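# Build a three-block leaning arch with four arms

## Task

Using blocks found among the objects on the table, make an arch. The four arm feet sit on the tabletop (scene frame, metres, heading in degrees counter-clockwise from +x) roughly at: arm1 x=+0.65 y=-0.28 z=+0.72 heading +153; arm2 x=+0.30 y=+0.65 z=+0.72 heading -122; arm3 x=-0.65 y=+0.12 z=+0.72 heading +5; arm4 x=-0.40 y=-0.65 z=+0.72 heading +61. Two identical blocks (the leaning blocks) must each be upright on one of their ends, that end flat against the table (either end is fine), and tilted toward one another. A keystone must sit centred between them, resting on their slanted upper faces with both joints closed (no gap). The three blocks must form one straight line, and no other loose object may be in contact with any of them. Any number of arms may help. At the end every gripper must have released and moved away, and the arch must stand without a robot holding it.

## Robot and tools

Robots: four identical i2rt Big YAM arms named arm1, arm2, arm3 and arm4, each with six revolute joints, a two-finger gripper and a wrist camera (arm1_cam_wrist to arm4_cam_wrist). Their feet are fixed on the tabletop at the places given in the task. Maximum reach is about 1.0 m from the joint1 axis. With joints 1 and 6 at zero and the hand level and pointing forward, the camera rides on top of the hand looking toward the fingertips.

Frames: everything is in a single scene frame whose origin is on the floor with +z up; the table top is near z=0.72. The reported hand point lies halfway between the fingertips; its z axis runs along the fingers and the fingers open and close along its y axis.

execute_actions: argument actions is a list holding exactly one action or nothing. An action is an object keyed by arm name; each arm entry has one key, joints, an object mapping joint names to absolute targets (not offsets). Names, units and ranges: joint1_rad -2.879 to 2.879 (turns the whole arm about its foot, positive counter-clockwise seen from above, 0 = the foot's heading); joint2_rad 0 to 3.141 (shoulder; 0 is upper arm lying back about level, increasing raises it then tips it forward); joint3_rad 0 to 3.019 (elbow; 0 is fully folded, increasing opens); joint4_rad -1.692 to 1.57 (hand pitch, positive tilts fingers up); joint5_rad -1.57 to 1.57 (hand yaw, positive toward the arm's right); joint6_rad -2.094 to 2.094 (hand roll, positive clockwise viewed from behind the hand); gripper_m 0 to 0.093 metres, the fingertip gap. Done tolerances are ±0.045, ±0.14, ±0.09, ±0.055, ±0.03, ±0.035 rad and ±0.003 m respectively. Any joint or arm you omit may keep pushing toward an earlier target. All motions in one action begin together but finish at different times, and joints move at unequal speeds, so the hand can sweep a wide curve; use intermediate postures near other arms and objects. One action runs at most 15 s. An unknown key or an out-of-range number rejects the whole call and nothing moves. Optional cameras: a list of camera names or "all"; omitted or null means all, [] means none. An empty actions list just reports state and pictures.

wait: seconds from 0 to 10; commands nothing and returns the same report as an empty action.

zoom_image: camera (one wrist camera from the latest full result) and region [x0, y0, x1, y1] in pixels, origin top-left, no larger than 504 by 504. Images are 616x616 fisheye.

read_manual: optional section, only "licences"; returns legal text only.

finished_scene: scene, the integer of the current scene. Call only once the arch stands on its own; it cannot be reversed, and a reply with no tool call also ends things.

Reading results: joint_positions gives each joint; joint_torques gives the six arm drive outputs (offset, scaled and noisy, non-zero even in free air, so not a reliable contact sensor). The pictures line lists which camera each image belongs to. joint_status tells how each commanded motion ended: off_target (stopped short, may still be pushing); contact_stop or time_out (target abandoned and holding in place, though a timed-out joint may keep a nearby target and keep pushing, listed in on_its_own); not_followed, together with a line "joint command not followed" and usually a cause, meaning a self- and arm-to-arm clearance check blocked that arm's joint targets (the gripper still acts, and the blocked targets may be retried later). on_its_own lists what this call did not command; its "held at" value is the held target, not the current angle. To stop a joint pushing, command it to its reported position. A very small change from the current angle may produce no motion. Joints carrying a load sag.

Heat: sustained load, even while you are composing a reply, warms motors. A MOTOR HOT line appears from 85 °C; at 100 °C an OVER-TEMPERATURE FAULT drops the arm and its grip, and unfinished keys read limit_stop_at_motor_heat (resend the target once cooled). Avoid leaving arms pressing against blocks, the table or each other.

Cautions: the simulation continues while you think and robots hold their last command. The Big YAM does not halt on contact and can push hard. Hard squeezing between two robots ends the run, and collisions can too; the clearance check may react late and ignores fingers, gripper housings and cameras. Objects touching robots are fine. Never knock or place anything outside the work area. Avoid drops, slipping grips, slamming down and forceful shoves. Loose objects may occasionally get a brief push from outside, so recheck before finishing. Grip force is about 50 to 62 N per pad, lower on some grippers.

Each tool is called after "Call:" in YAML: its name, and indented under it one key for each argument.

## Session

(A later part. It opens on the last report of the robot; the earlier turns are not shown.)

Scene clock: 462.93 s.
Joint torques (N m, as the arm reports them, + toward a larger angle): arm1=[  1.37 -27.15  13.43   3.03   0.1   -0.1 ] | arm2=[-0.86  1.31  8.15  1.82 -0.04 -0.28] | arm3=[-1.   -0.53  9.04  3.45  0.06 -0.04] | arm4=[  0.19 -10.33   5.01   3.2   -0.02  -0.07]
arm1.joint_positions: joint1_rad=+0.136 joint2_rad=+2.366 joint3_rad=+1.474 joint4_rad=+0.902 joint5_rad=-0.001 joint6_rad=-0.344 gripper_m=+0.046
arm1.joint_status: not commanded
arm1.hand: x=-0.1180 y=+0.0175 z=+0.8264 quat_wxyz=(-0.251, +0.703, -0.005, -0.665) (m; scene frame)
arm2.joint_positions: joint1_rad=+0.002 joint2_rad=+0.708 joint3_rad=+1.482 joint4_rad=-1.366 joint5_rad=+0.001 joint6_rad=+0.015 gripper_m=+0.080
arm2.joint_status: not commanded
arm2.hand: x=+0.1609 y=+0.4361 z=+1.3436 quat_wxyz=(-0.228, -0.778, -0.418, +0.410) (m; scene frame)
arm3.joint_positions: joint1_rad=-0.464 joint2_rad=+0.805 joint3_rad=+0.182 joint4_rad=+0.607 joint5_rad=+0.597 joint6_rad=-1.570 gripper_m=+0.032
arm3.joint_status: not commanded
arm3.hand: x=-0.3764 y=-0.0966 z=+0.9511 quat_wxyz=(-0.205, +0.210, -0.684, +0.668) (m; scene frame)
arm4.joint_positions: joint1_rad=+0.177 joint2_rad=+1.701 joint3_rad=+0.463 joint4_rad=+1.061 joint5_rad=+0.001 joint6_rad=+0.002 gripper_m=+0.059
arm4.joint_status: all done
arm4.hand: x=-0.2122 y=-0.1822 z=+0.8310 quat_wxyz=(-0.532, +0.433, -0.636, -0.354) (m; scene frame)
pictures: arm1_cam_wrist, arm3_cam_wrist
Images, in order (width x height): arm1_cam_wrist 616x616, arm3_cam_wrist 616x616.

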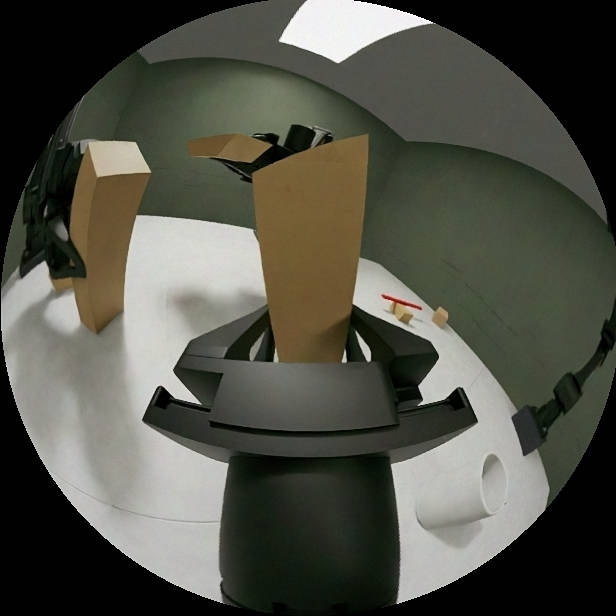

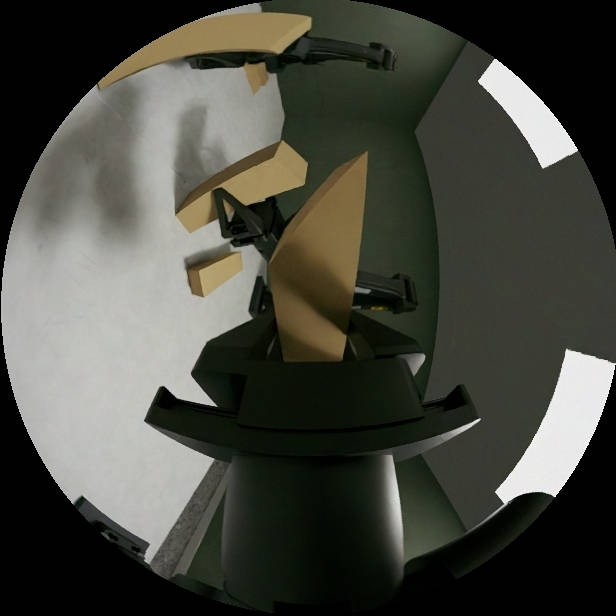

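Call:
execute_actions:
  actions:
    - {"arm1":{"joints":{"joint2_rad":2.383}},"arm3":{"joints":{"joint5_rad":0,"joint2_rad":1.28,"joint3_rad":0.45,"joint4_rad":0.91}},"arm2":{"joints":{"joint1_rad":-0.05,"joint2_rad":1.5,"joint3_rad":1.9,"joint4_rad":-1.5}}}

Scene clock: 481.10 s.
Joint torques (N m, as the arm reports them, + toward a larger angle): arm1=[  1.37 -26.48  13.4    2.91   0.09  -0.05] | arm2=[ -0.17 -10.61  10.94   0.99   0.02  -0.3 ] | arm3=[-0.33 -6.7   8.54  3.41 -0.24  0.  ] | arm4=[  0.14 -10.47   5.01   3.21  -0.03  -0.07]
arm1.joint_positions: joint1_rad=+0.136 joint2_rad=+2.379 joint3_rad=+1.474 joint4_rad=+0.905 joint5_rad=-0.001 joint6_rad=-0.345 gripper_m=+0.046
arm1.joint_status: all done
arm1.hand: x=-0.1170 y=+0.0172 z=+0.8168 quat_wxyz=(-0.250, +0.707, -0.005, -0.662) (m; scene frame)
arm2.joint_positions: joint1_rad=-0.045 joint2_rad=+1.499 joint3_rad=+1.873 joint4_rad=-1.494 joint5_rad=+0.001 joint6_rad=+0.015 gripper_m=+0.080
arm2.joint_status: all done
arm2.hand: x=-0.0044 y=+0.2228 z=+1.2159 quat_wxyz=(-0.104, -0.869, -0.442, +0.197) (m; scene frame)
arm3.joint_positions: joint1_rad=-0.465 joint2_rad=+1.293 joint3_rad=+0.423 joint4_rad=+0.881 joint5_rad=+0.003 joint6_rad=-1.571 gripper_m=+0.032
arm3.joint_status: all done
arm3.hand: x=-0.2104 y=-0.0596 z=+0.9510 quat_wxyz=(-0.400, +0.392, -0.586, +0.585) (m; scene frame)
arm4.joint_positions: joint1_rad=+0.177 joint2_rad=+1.701 joint3_rad=+0.463 joint4_rad=+1.061 joint5_rad=+0.001 joint6_rad=+0.002 gripper_m=+0.059
arm4.joint_status: not commanded
arm4.hand: x=-0.2122 y=-0.1822 z=+0.8310 quat_wxyz=(-0.532, +0.433, -0.636, -0.354) (m; scene frame)
pictures: arm1_cam_wrist, arm2_cam_wrist, arm3_cam_wrist, arm4_cam_wrist
Images, in order (width x height): arm1_cam_wrist 616x616, arm2_cam_wrist 616x616, arm3_cam_wrist 616x616, arm4_cam_wrist 616x616.

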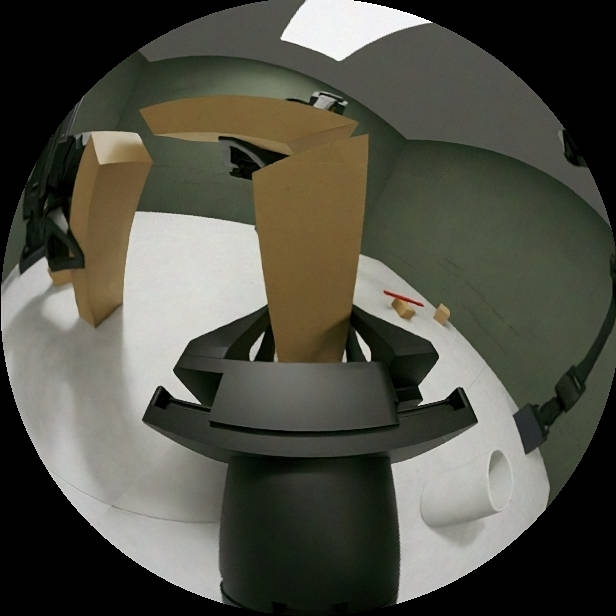

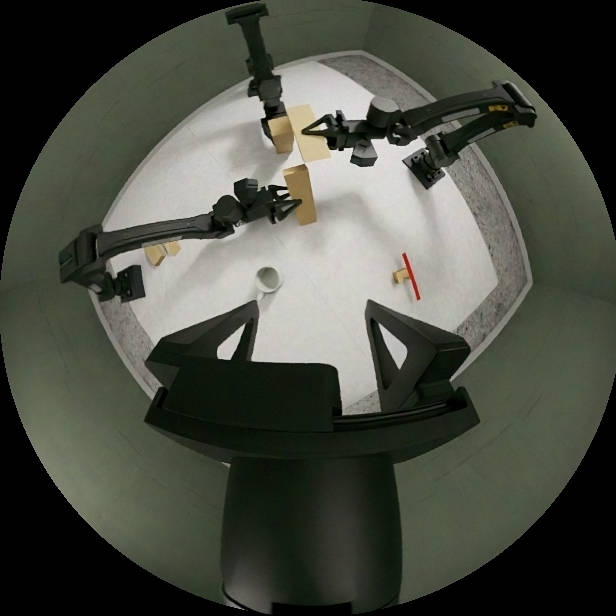

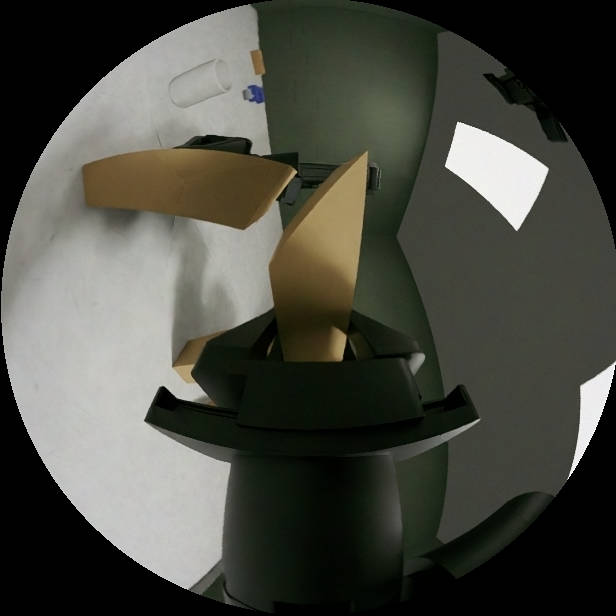

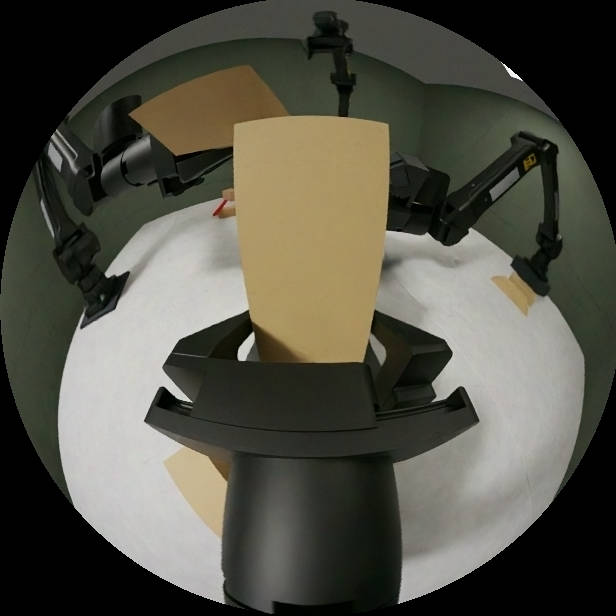

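Call:
zoom_image:
  camera: "arm3_cam_wrist"
  region: [70, 130, 390, 400]

Call:
zoom_image:
  camera: "arm2_cam_wrist"
  region: [230, 90, 370, 240]

Region (70, 130, 390, 400) of arm3_cam_wrist's 616x616 image, scaled by 1.575, with more detail than that image has; it fills the top 425 rows of this view, and the rest is white.

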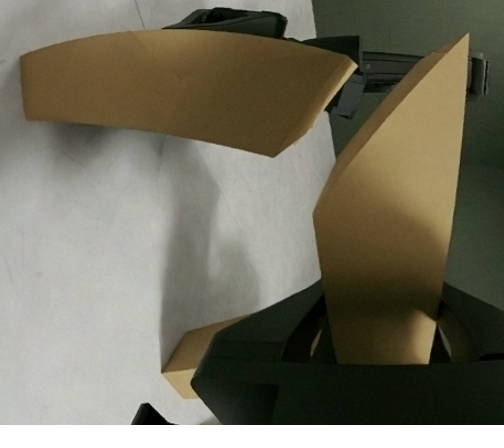

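Region (230, 90, 370, 240) of arm2_cam_wrist's 616x616 image, scaled by 3.360, with more detail than that image has; it fills the left 470 columns of this view, and the rest is white.

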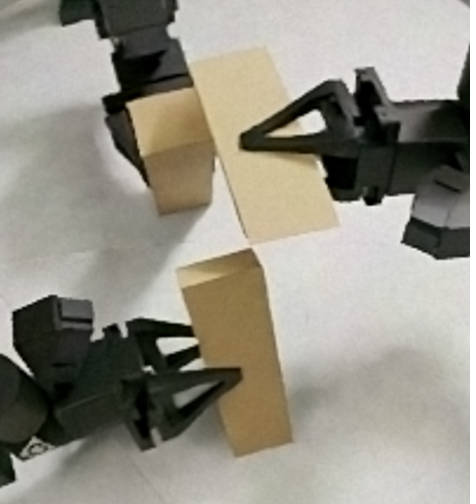

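Call:
execute_actions:
  actions:
    - {"arm3":{"joints":{"joint2_rad":1.35,"joint3_rad":0.595}}}
  cameras: []

Call:
execute_actions:
  actions:
    - {"arm3":{"joints":{"joint2_rad":1.43}}}

Scene clock: 495.77 s.
Joint torques (N m, as the arm reports them, + toward a larger angle): arm1=[  1.49 -26.9   13.37   2.86   0.09  -0.07] | arm2=[  0.17 -10.28  10.7    1.09   0.    -0.23] | arm3=[-0.56 -7.56  9.84  3.42 -0.2  -0.01] | arm4=[  0.07 -10.44   5.03   3.17  -0.02  -0.06]
arm1.joint_positions: joint1_rad=+0.136 joint2_rad=+2.379 joint3_rad=+1.474 joint4_rad=+0.905 joint5_rad=-0.001 joint6_rad=-0.345 gripper_m=+0.046
arm1.joint_status: not commanded
arm1.hand: x=-0.1170 y=+0.0172 z=+0.8168 quat_wxyz=(-0.250, +0.707, -0.005, -0.662) (m; scene frame)
arm2.joint_positions: joint1_rad=-0.045 joint2_rad=+1.499 joint3_rad=+1.873 joint4_rad=-1.494 joint5_rad=+0.001 joint6_rad=+0.015 gripper_m=+0.080
arm2.joint_status: not commanded
arm2.hand: x=-0.0044 y=+0.2228 z=+1.2159 quat_wxyz=(-0.104, -0.869, -0.442, +0.197) (m; scene frame)
arm3.joint_positions: joint1_rad=-0.465 joint2_rad=+1.357 joint3_rad=+0.552 joint4_rad=+0.882 joint5_rad=+0.003 joint6_rad=-1.571 gripper_m=+0.032
arm3.joint_status: all done
arm3.hand: x=-0.1710 y=-0.0758 z=+0.9853 quat_wxyz=(-0.413, +0.378, -0.567, +0.604) (m; scene frame)
arm4.joint_positions: joint1_rad=+0.177 joint2_rad=+1.701 joint3_rad=+0.463 joint4_rad=+1.061 joint5_rad=+0.001 joint6_rad=+0.002 gripper_m=+0.059
arm4.joint_status: not commanded
arm4.hand: x=-0.2122 y=-0.1822 z=+0.8310 quat_wxyz=(-0.532, +0.433, -0.636, -0.354) (m; scene frame)
pictures: none
No camera images: the call's "cameras" was empty. Leave "cameras" out to get every camera's image.

Scene clock: 496.63 s.
Joint torques (N m, as the arm reports them, + toward a larger angle): arm1=[  1.36 -26.59  13.43   2.94   0.12  -0.07] | arm2=[  0.45 -10.79  10.78   0.98  -0.01  -0.28] | arm3=[-0.51 -8.06  9.5   3.36 -0.25  0.01] | arm4=[  0.07 -10.63   5.01   3.19  -0.01  -0.06]
arm1.joint_positions: joint1_rad=+0.136 joint2_rad=+2.379 joint3_rad=+1.474 joint4_rad=+0.905 joint5_rad=-0.001 joint6_rad=-0.345 gripper_m=+0.046
arm1.joint_status: not commanded
arm1.hand: x=-0.1170 y=+0.0172 z=+0.8168 quat_wxyz=(-0.250, +0.707, -0.005, -0.662) (m; scene frame)
arm2.joint_positions: joint1_rad=-0.045 joint2_rad=+1.499 joint3_rad=+1.873 joint4_rad=-1.494 joint5_rad=+0.001 joint6_rad=+0.015 gripper_m=+0.080
arm2.joint_status: not commanded
arm2.hand: x=-0.0044 y=+0.2228 z=+1.2159 quat_wxyz=(-0.104, -0.869, -0.442, +0.197) (m; scene frame)
arm3.joint_positions: joint1_rad=-0.465 joint2_rad=+1.439 joint3_rad=+0.552 joint4_rad=+0.883 joint5_rad=+0.003 joint6_rad=-1.571 gripper_m=+0.032
arm3.joint_status: all done
arm3.hand: x=-0.1628 y=-0.0785 z=+0.9441 quat_wxyz=(-0.397, +0.395, -0.591, +0.581) (m; scene frame)
arm4.joint_positions: joint1_rad=+0.177 joint2_rad=+1.701 joint3_rad=+0.463 joint4_rad=+1.061 joint5_rad=+0.001 joint6_rad=+0.002 gripper_m=+0.059
arm4.joint_status: not commanded
arm4.hand: x=-0.2122 y=-0.1822 z=+0.8310 quat_wxyz=(-0.532, +0.433, -0.636, -0.354) (m; scene frame)
pictures: arm1_cam_wrist, arm2_cam_wrist, arm3_cam_wrist, arm4_cam_wrist
Images, in order (width x height): arm1_cam_wrist 616x616, arm2_cam_wrist 616x616, arm3_cam_wrist 616x616, arm4_cam_wrist 616x616.

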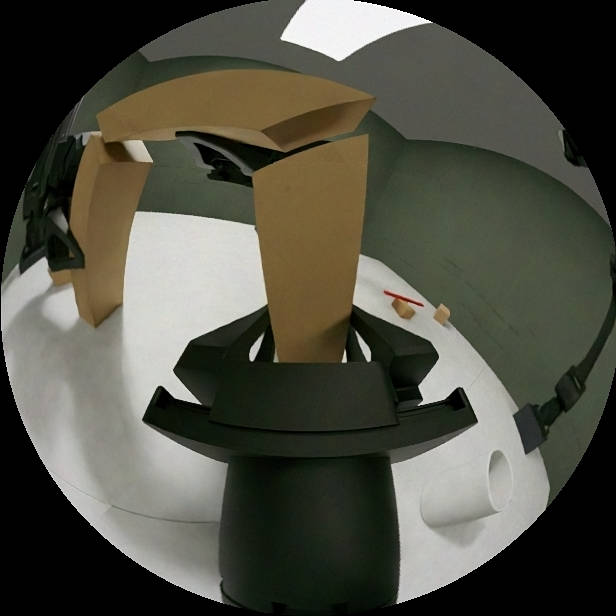

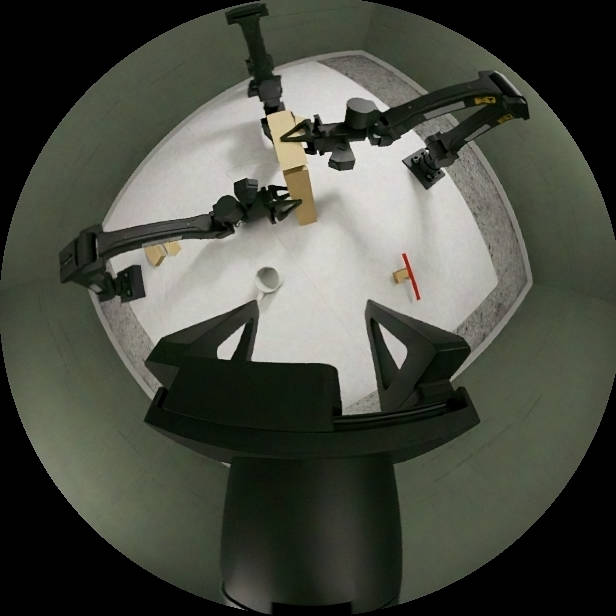

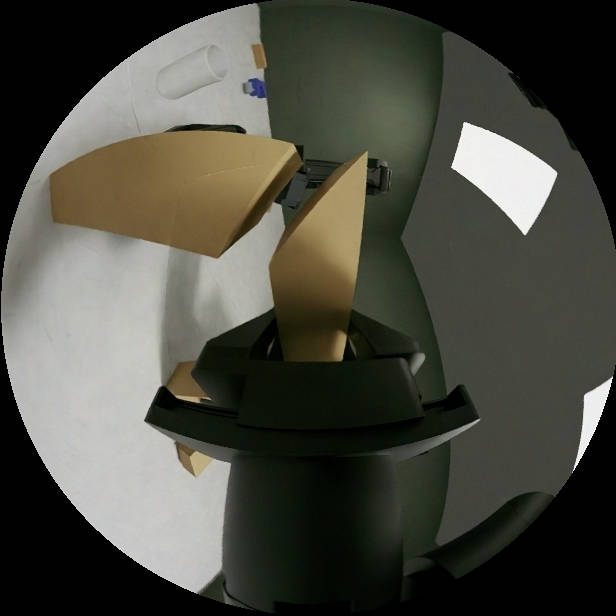

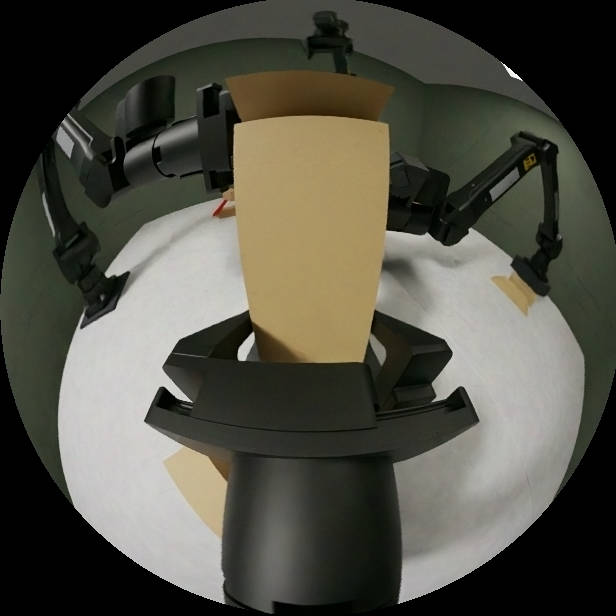

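Call:
execute_actions:
  actions: []

Scene clock: 511.07 s.
Joint torques (N m, as the arm reports them, + toward a larger angle): arm1=[  1.37 -26.55  13.35   2.85   0.08  -0.06] | arm2=[ -0.15 -10.1   10.72   0.93   0.    -0.29] | arm3=[-0.61 -9.01  9.49  3.23 -0.19 -0.05] | arm4=[  0.08 -10.42   5.02   3.2   -0.01  -0.06]
arm1.joint_positions: joint1_rad=+0.136 joint2_rad=+2.379 joint3_rad=+1.474 joint4_rad=+0.905 joint5_rad=-0.001 joint6_rad=-0.345 gripper_m=+0.046
arm1.joint_status: not commanded
arm1.hand: x=-0.1170 y=+0.0172 z=+0.8168 quat_wxyz=(-0.250, +0.707, -0.005, -0.662) (m; scene frame)
arm2.joint_positions: joint1_rad=-0.045 joint2_rad=+1.499 joint3_rad=+1.873 joint4_rad=-1.494 joint5_rad=+0.001 joint6_rad=+0.015 gripper_m=+0.080
arm2.joint_status: not commanded
arm2.hand: x=-0.0044 y=+0.2228 z=+1.2159 quat_wxyz=(-0.104, -0.869, -0.442, +0.197) (m; scene frame)
arm3.joint_positions: joint1_rad=-0.465 joint2_rad=+1.439 joint3_rad=+0.552 joint4_rad=+0.883 joint5_rad=+0.003 joint6_rad=-1.571 gripper_m=+0.032
arm3.joint_status: all done
arm3.hand: x=-0.1628 y=-0.0785 z=+0.9441 quat_wxyz=(-0.397, +0.395, -0.591, +0.581) (m; scene frame)
arm4.joint_positions: joint1_rad=+0.177 joint2_rad=+1.701 joint3_rad=+0.463 joint4_rad=+1.061 joint5_rad=+0.001 joint6_rad=+0.002 gripper_m=+0.059
arm4.joint_status: not commanded
arm4.hand: x=-0.2122 y=-0.1822 z=+0.8310 quat_wxyz=(-0.532, +0.433, -0.636, -0.354) (m; scene frame)
pictures: arm1_cam_wrist, arm2_cam_wrist, arm3_cam_wrist, arm4_cam_wrist
Images, in order (width x height): arm1_cam_wrist 616x616, arm2_cam_wrist 616x616, arm3_cam_wrist 616x616, arm4_cam_wrist 616x616.

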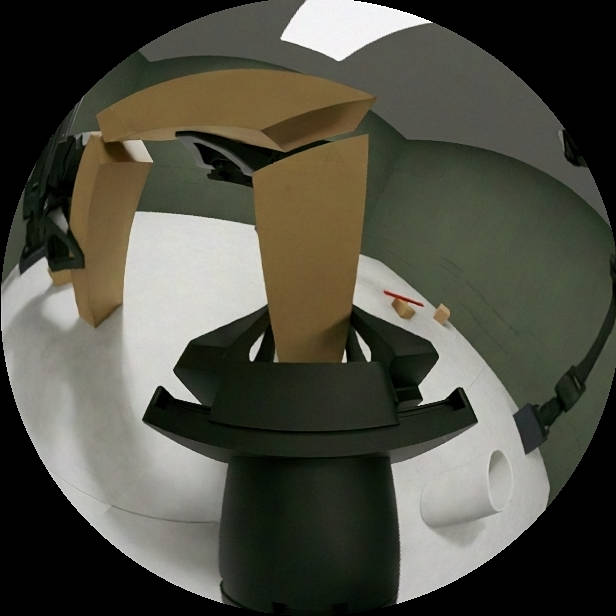

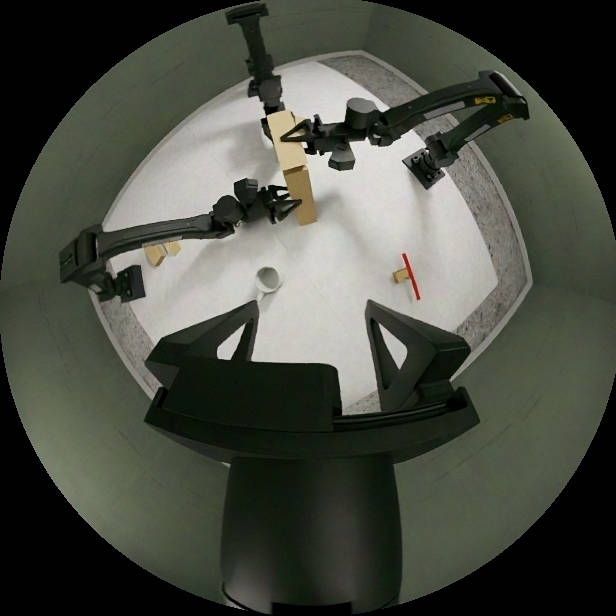

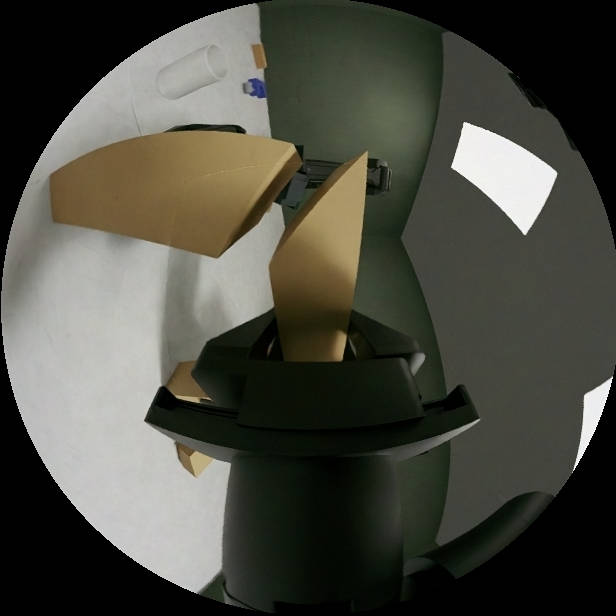

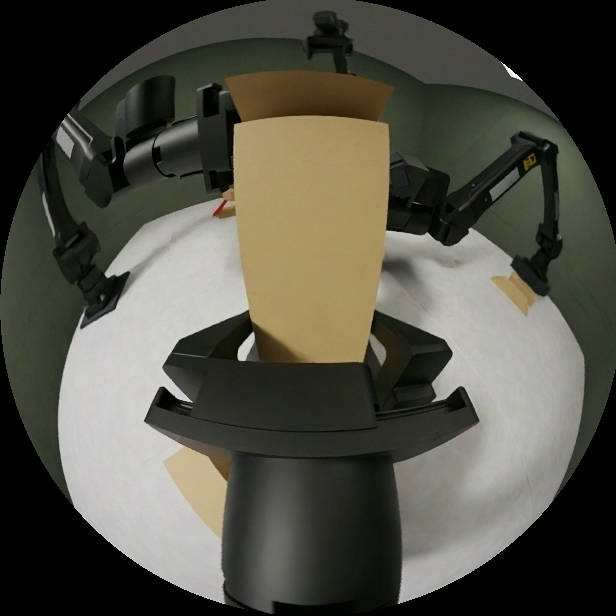

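Call:
execute_actions:
  actions:
    - {"arm3":{"joints":{"joint1_rad":-0.458,"joint2_rad":1.48,"joint4_rad":0.96}}}
  cameras: ["arm1_cam_wrist","arm3_cam_wrist","arm4_cam_wrist"]

Scene clock: 518.00 s.
Joint torques (N m, as the arm reports them, + toward a larger angle): arm1=[  1.51 -26.46  13.31   2.92   0.12  -0.05] | arm2=[ -0.01 -11.09  10.78   1.12   0.01  -0.27] | arm3=[ 0.82 -8.13  9.39  3.58 -0.23 -0.01] | arm4=[  0.18 -10.48   5.01   3.19  -0.02  -0.06]
arm1.joint_positions: joint1_rad=+0.136 joint2_rad=+2.379 joint3_rad=+1.474 joint4_rad=+0.905 joint5_rad=-0.001 joint6_rad=-0.345 gripper_m=+0.046
arm1.joint_status: not commanded
arm1.hand: x=-0.1170 y=+0.0172 z=+0.8168 quat_wxyz=(-0.250, +0.707, -0.005, -0.662) (m; scene frame)
arm2.joint_positions: joint1_rad=-0.045 joint2_rad=+1.499 joint3_rad=+1.873 joint4_rad=-1.494 joint5_rad=+0.001 joint6_rad=+0.015 gripper_m=+0.080
arm2.joint_status: not commanded
arm2.hand: x=-0.0044 y=+0.2228 z=+1.2159 quat_wxyz=(-0.104, -0.869, -0.442, +0.197) (m; scene frame)
arm3.joint_positions: joint1_rad=-0.465 joint2_rad=+1.480 joint3_rad=+0.552 joint4_rad=+0.925 joint5_rad=+0.003 joint6_rad=-1.571 gripper_m=+0.032
arm3.joint_status: all done
arm3.hand: x=-0.1597 y=-0.0796 z=+0.9340 quat_wxyz=(-0.398, +0.394, -0.590, +0.581) (m; scene frame)
arm4.joint_positions: joint1_rad=+0.177 joint2_rad=+1.701 joint3_rad=+0.463 joint4_rad=+1.061 joint5_rad=+0.001 joint6_rad=+0.002 gripper_m=+0.059
arm4.joint_status: not commanded
arm4.hand: x=-0.2122 y=-0.1822 z=+0.8310 quat_wxyz=(-0.532, +0.433, -0.636, -0.354) (m; scene frame)
pictures: arm1_cam_wrist, arm3_cam_wrist, arm4_cam_wrist
Images, in order (width x height): arm1_cam_wrist 616x616, arm3_cam_wrist 616x616, arm4_cam_wrist 616x616.

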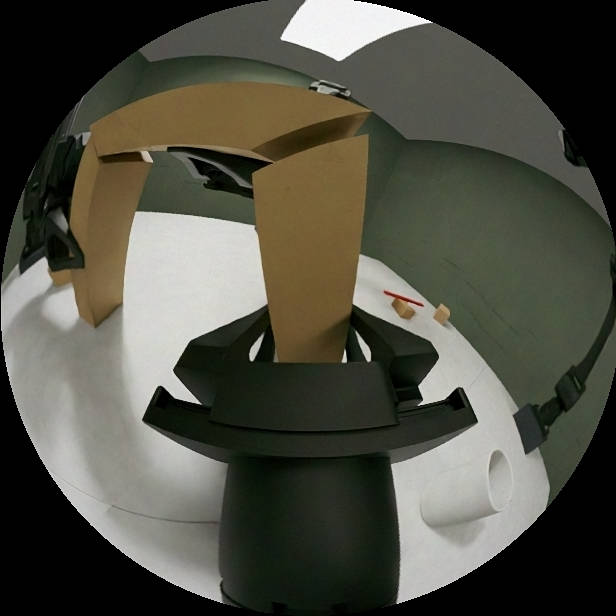

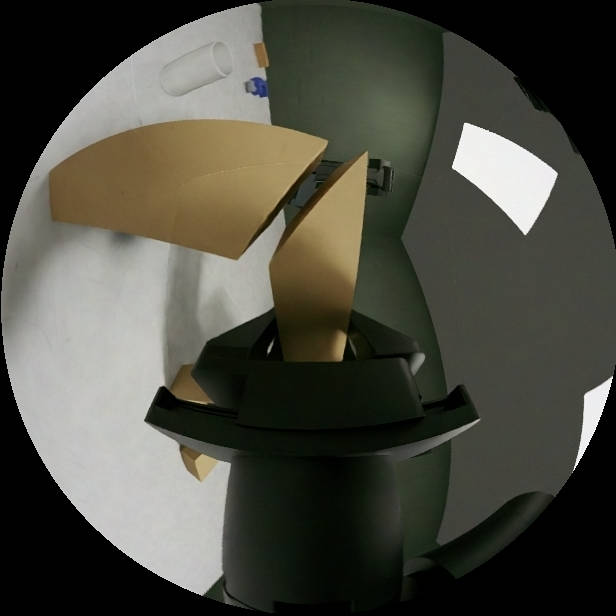

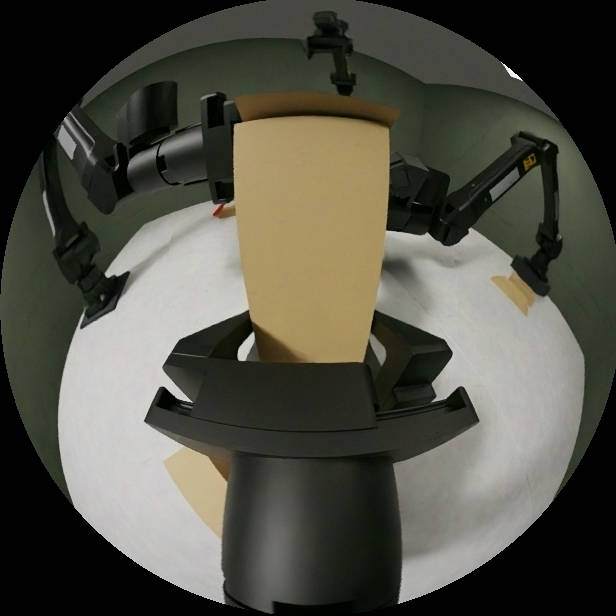

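Call:
execute_actions:
  actions:
    - {"arm3":{"joints":{"joint1_rad":-0.448,"joint3_rad":0.56,"joint4_rad":0.985}}}
  cameras: ["arm1_cam_wrist","arm3_cam_wrist","arm4_cam_wrist"]

Scene clock: 523.27 s.
Joint torques (N m, as the arm reports them, + toward a larger angle): arm1=[  1.41 -26.6   13.35   2.97   0.1   -0.05] | arm2=[  0.51 -10.23  10.59   1.13   0.01  -0.26] | arm3=[ 0.88 -8.08  6.61  3.61 -0.2  -0.03] | arm4=[  0.15 -10.47   5.03   3.2   -0.02  -0.07]
arm1.joint_positions: joint1_rad=+0.136 joint2_rad=+2.379 joint3_rad=+1.474 joint4_rad=+0.905 joint5_rad=-0.001 joint6_rad=-0.345 gripper_m=+0.046
arm1.joint_status: not commanded
arm1.hand: x=-0.1170 y=+0.0172 z=+0.8168 quat_wxyz=(-0.250, +0.707, -0.005, -0.662) (m; scene frame)
arm2.joint_positions: joint1_rad=-0.045 joint2_rad=+1.499 joint3_rad=+1.873 joint4_rad=-1.494 joint5_rad=+0.001 joint6_rad=+0.015 gripper_m=+0.080
arm2.joint_status: not commanded
arm2.hand: x=-0.0044 y=+0.2228 z=+1.2159 quat_wxyz=(-0.104, -0.869, -0.442, +0.197) (m; scene frame)
arm3.joint_positions: joint1_rad=-0.459 joint2_rad=+1.480 joint3_rad=+0.552 joint4_rad=+0.950 joint5_rad=+0.003 joint6_rad=-1.571 gripper_m=+0.032
arm3.joint_status: all done
arm3.hand: x=-0.1585 y=-0.0767 z=+0.9403 quat_wxyz=(-0.404, +0.391, -0.582, +0.587) (m; scene frame)
arm4.joint_positions: joint1_rad=+0.177 joint2_rad=+1.701 joint3_rad=+0.463 joint4_rad=+1.061 joint5_rad=+0.001 joint6_rad=+0.002 gripper_m=+0.059
arm4.joint_status: not commanded
arm4.hand: x=-0.2122 y=-0.1822 z=+0.8310 quat_wxyz=(-0.532, +0.433, -0.636, -0.354) (m; scene frame)
pictures: arm1_cam_wrist, arm3_cam_wrist, arm4_cam_wrist
Images, in order (width x height): arm1_cam_wrist 616x616, arm3_cam_wrist 616x616, arm4_cam_wrist 616x616.

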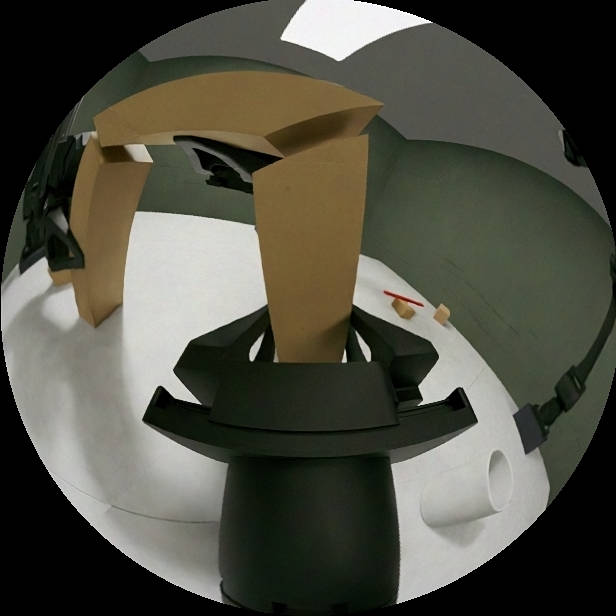

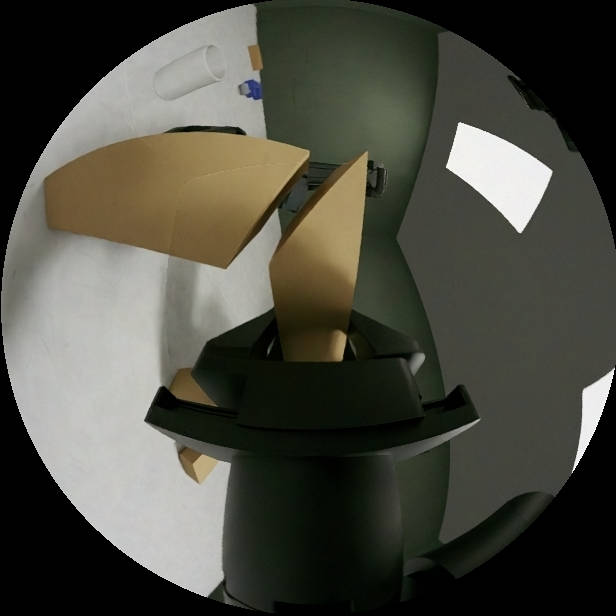

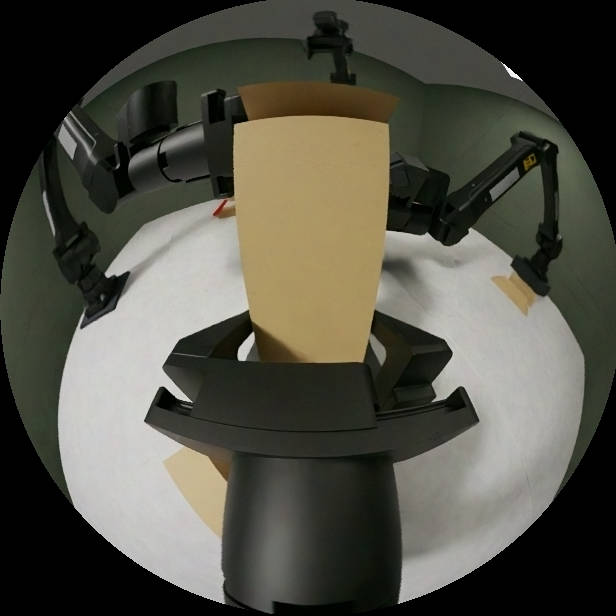

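Call:
execute_actions:
  actions:
    - {"arm3":{"joints":{"joint3_rad":0.528}}}
  cameras: ["arm1_cam_wrist","arm3_cam_wrist","arm4_cam_wrist"]

Scene clock: 526.40 s.
Joint torques (N m, as the arm reports them, + toward a larger angle): arm1=[  1.27 -26.71  13.39   2.93   0.1   -0.1 ] | arm2=[ -1.09 -10.69  10.77   0.92  -0.03  -0.27] | arm3=[ 0.99 -8.    6.45  3.39 -0.01  0.06] | arm4=[  0.09 -10.48   5.03   3.2   -0.02  -0.07]
arm1.joint_positions: joint1_rad=+0.136 joint2_rad=+2.379 joint3_rad=+1.474 joint4_rad=+0.905 joint5_rad=-0.001 joint6_rad=-0.345 gripper_m=+0.046
arm1.joint_status: not commanded
arm1.hand: x=-0.1170 y=+0.0172 z=+0.8168 quat_wxyz=(-0.250, +0.707, -0.005, -0.662) (m; scene frame)
arm2.joint_positions: joint1_rad=-0.045 joint2_rad=+1.499 joint3_rad=+1.873 joint4_rad=-1.494 joint5_rad=+0.001 joint6_rad=+0.015 gripper_m=+0.080
arm2.joint_status: not commanded
arm2.hand: x=-0.0044 y=+0.2228 z=+1.2159 quat_wxyz=(-0.104, -0.869, -0.442, +0.197) (m; scene frame)
arm3.joint_positions: joint1_rad=-0.457 joint2_rad=+1.480 joint3_rad=+0.519 joint4_rad=+0.957 joint5_rad=-0.001 joint6_rad=-1.576 gripper_m=+0.032
arm3.joint_status: all done
arm3.hand: x=-0.1675 y=-0.0717 z=+0.9265 quat_wxyz=(-0.399, +0.399, -0.588, +0.580) (m; scene frame)
arm4.joint_positions: joint1_rad=+0.177 joint2_rad=+1.701 joint3_rad=+0.463 joint4_rad=+1.061 joint5_rad=+0.001 joint6_rad=+0.002 gripper_m=+0.059
arm4.joint_status: not commanded
arm4.hand: x=-0.2122 y=-0.1822 z=+0.8310 quat_wxyz=(-0.532, +0.433, -0.636, -0.354) (m; scene frame)
pictures: arm1_cam_wrist, arm3_cam_wrist, arm4_cam_wrist
Images, in order (width x height): arm1_cam_wrist 616x616, arm3_cam_wrist 616x616, arm4_cam_wrist 616x616.

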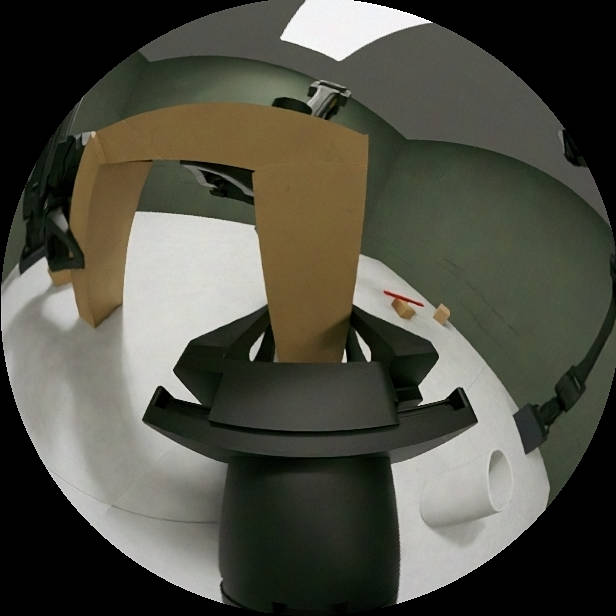

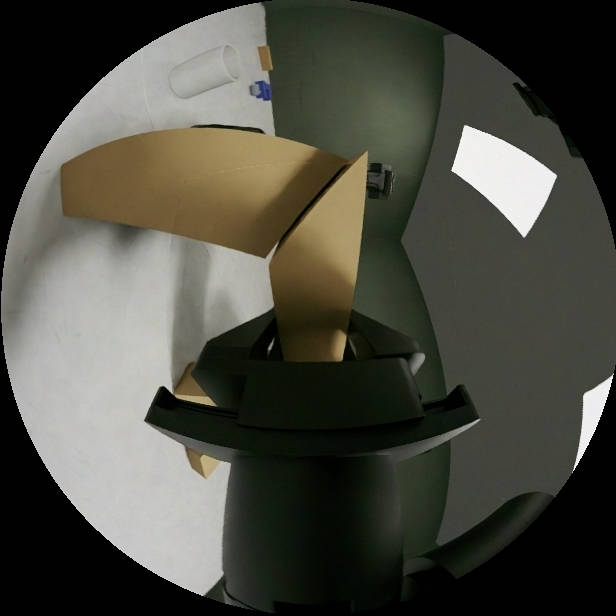

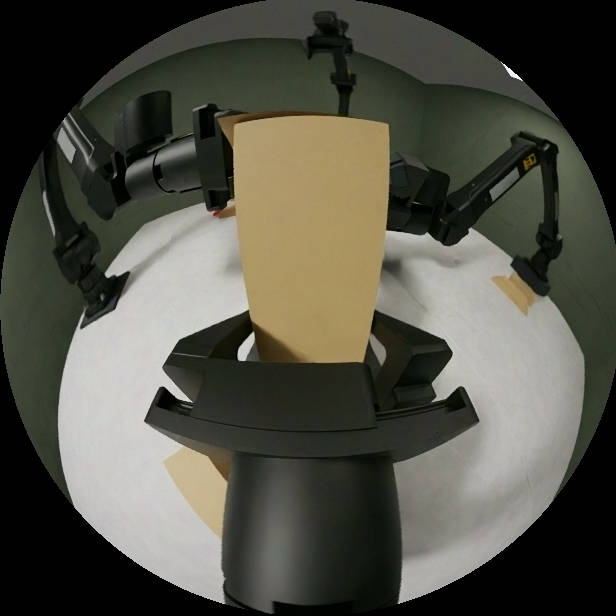

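Call:
execute_actions:
  actions:
    - {"arm3":{"joints":{"joint3_rad":0.577}}}
  cameras: ["arm4_cam_wrist"]

Scene clock: 529.53 s.
Joint torques (N m, as the arm reports them, + toward a larger angle): arm1=[  1.47 -26.25  13.37   2.95   0.09  -0.07] | arm2=[ 0.09 -9.86 10.7   1.1  -0.01 -0.27] | arm3=[ 0.64 -7.75 10.    3.37 -0.06  0.02] | arm4=[  0.2  -10.57   5.02   3.19  -0.02  -0.07]
arm1.joint_positions: joint1_rad=+0.136 joint2_rad=+2.379 joint3_rad=+1.474 joint4_rad=+0.905 joint5_rad=-0.001 joint6_rad=-0.345 gripper_m=+0.046
arm1.joint_status: not commanded
arm1.hand: x=-0.1170 y=+0.0172 z=+0.8168 quat_wxyz=(-0.250, +0.707, -0.005, -0.662) (m; scene frame)
arm2.joint_positions: joint1_rad=-0.045 joint2_rad=+1.499 joint3_rad=+1.873 joint4_rad=-1.494 joint5_rad=+0.001 joint6_rad=+0.015 gripper_m=+0.080
arm2.joint_status: not commanded
arm2.hand: x=-0.0044 y=+0.2228 z=+1.2159 quat_wxyz=(-0.104, -0.869, -0.442, +0.197) (m; scene frame)
arm3.joint_positions: joint1_rad=-0.457 joint2_rad=+1.480 joint3_rad=+0.524 joint4_rad=+0.957 joint5_rad=-0.001 joint6_rad=-1.576 gripper_m=+0.032
arm3.joint_status: all done
arm3.hand: x=-0.1660 y=-0.0724 z=+0.9290 quat_wxyz=(-0.400, +0.398, -0.586, +0.581) (m; scene frame)
arm4.joint_positions: joint1_rad=+0.177 joint2_rad=+1.701 joint3_rad=+0.463 joint4_rad=+1.061 joint5_rad=+0.001 joint6_rad=+0.002 gripper_m=+0.059
arm4.joint_status: not commanded
arm4.hand: x=-0.2122 y=-0.1822 z=+0.8310 quat_wxyz=(-0.532, +0.433, -0.636, -0.354) (m; scene frame)
pictures: arm4_cam_wrist
Images, in order (width x height): arm4_cam_wrist 616x616.

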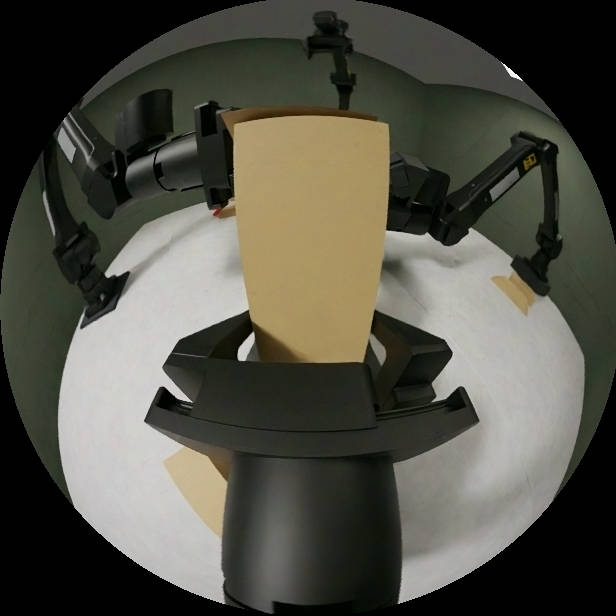

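Call:
execute_actions:
  actions:
    - {"arm3":{"joints":{"joint3_rad":0.588}}}
  cameras: ["arm4_cam_wrist"]

Scene clock: 531.57 s.
Joint torques (N m, as the arm reports them, + toward a larger angle): arm1=[  1.41 -26.77  13.38   2.84   0.07  -0.02] | arm2=[ -0.58 -10.16  10.71   0.93  -0.01  -0.27] | arm3=[ 0.75 -7.88  9.8   3.29 -0.06  0.05] | arm4=[  0.09 -10.54   5.01   3.19  -0.02  -0.06]
arm1.joint_positions: joint1_rad=+0.136 joint2_rad=+2.379 joint3_rad=+1.474 joint4_rad=+0.905 joint5_rad=-0.001 joint6_rad=-0.345 gripper_m=+0.046
arm1.joint_status: not commanded
arm1.hand: x=-0.1170 y=+0.0172 z=+0.8168 quat_wxyz=(-0.250, +0.707, -0.005, -0.662) (m; scene frame)
arm2.joint_positions: joint1_rad=-0.045 joint2_rad=+1.499 joint3_rad=+1.873 joint4_rad=-1.494 joint5_rad=+0.001 joint6_rad=+0.015 gripper_m=+0.080
arm2.joint_status: not commanded
arm2.hand: x=-0.0044 y=+0.2228 z=+1.2159 quat_wxyz=(-0.104, -0.869, -0.442, +0.197) (m; scene frame)
arm3.joint_positions: joint1_rad=-0.457 joint2_rad=+1.480 joint3_rad=+0.536 joint4_rad=+0.957 joint5_rad=-0.001 joint6_rad=-1.576 gripper_m=+0.032
arm3.joint_status: all done
arm3.hand: x=-0.1626 y=-0.0738 z=+0.9345 quat_wxyz=(-0.403, +0.396, -0.583, +0.585) (m; scene frame)
arm4.joint_positions: joint1_rad=+0.177 joint2_rad=+1.701 joint3_rad=+0.463 joint4_rad=+1.061 joint5_rad=+0.001 joint6_rad=+0.002 gripper_m=+0.059
arm4.joint_status: not commanded
arm4.hand: x=-0.2122 y=-0.1822 z=+0.8310 quat_wxyz=(-0.532, +0.433, -0.636, -0.354) (m; scene frame)
pictures: arm4_cam_wrist
Images, in order (width x height): arm4_cam_wrist 616x616.

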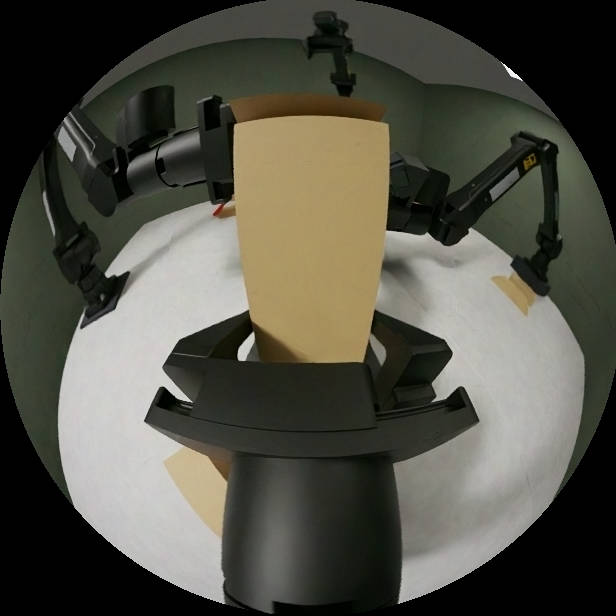

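Call:
execute_actions:
  actions:
    - {"arm3":{"joints":{"joint2_rad":1.497}}}

Scene clock: 533.30 s.
Joint torques (N m, as the arm reports them, + toward a larger angle): arm1=[  1.6  -26.56  13.39   2.95   0.09  -0.07] | arm2=[ -0.03 -10.45  10.89   0.89  -0.05  -0.32] | arm3=[ 0.83 -7.35  9.72  3.33 -0.07  0.03] | arm4=[  0.04 -10.46   5.02   3.17  -0.02  -0.06]
arm1.joint_positions: joint1_rad=+0.136 joint2_rad=+2.379 joint3_rad=+1.474 joint4_rad=+0.905 joint5_rad=-0.001 joint6_rad=-0.345 gripper_m=+0.046
arm1.joint_status: not commanded
arm1.hand: x=-0.1170 y=+0.0172 z=+0.8168 quat_wxyz=(-0.250, +0.707, -0.005, -0.662) (m; scene frame)
arm2.joint_positions: joint1_rad=-0.045 joint2_rad=+1.499 joint3_rad=+1.873 joint4_rad=-1.494 joint5_rad=+0.001 joint6_rad=+0.015 gripper_m=+0.080
arm2.joint_status: not commanded
arm2.hand: x=-0.0044 y=+0.2228 z=+1.2159 quat_wxyz=(-0.104, -0.869, -0.442, +0.197) (m; scene frame)
arm3.joint_positions: joint1_rad=-0.457 joint2_rad=+1.492 joint3_rad=+0.536 joint4_rad=+0.957 joint5_rad=-0.001 joint6_rad=-1.576 gripper_m=+0.032
arm3.joint_status: all done
arm3.hand: x=-0.1617 y=-0.0740 z=+0.9284 quat_wxyz=(-0.400, +0.398, -0.586, +0.581) (m; scene frame)
arm4.joint_positions: joint1_rad=+0.177 joint2_rad=+1.701 joint3_rad=+0.463 joint4_rad=+1.061 joint5_rad=+0.001 joint6_rad=+0.002 gripper_m=+0.059
arm4.joint_status: not commanded
arm4.hand: x=-0.2122 y=-0.1822 z=+0.8310 quat_wxyz=(-0.532, +0.433, -0.636, -0.354) (m; scene frame)
pictures: arm1_cam_wrist, arm2_cam_wrist, arm3_cam_wrist, arm4_cam_wrist
Images, in order (width x height): arm1_cam_wrist 616x616, arm2_cam_wrist 616x616, arm3_cam_wrist 616x616, arm4_cam_wrist 616x616.

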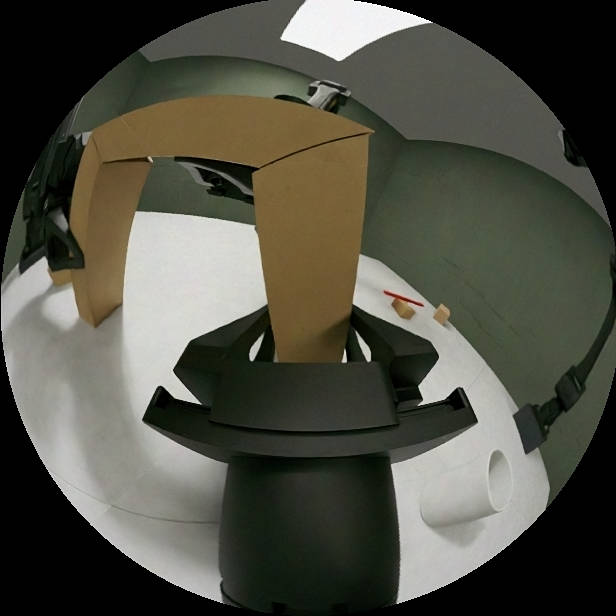

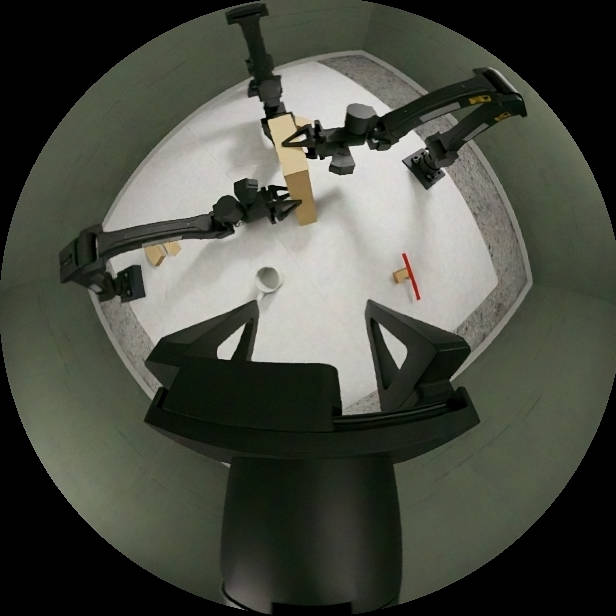

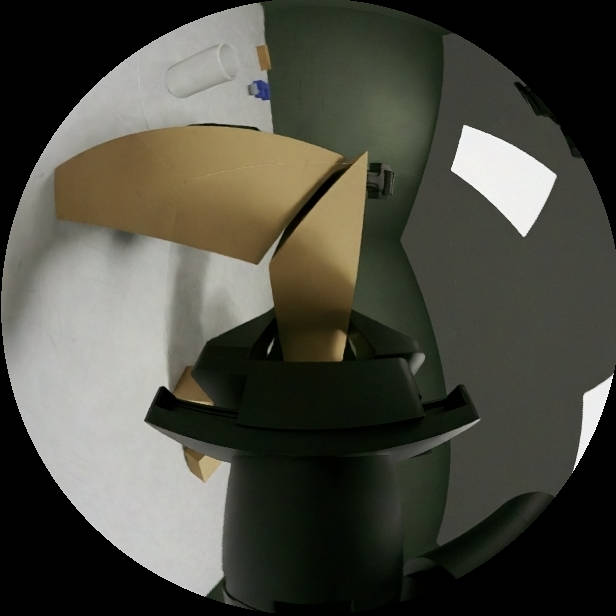

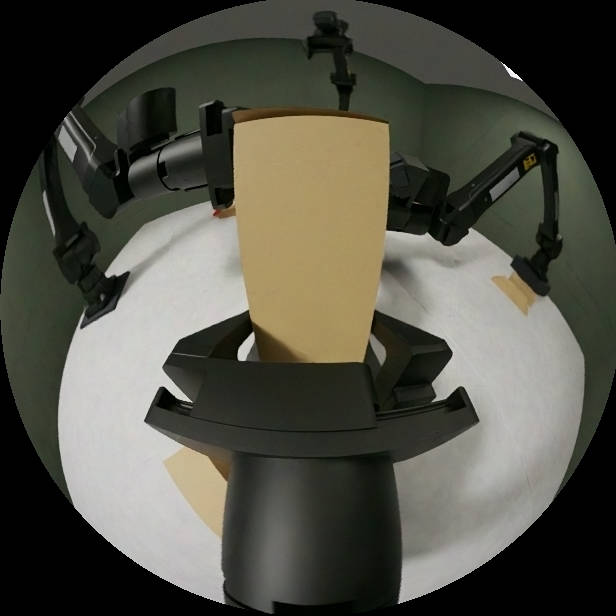

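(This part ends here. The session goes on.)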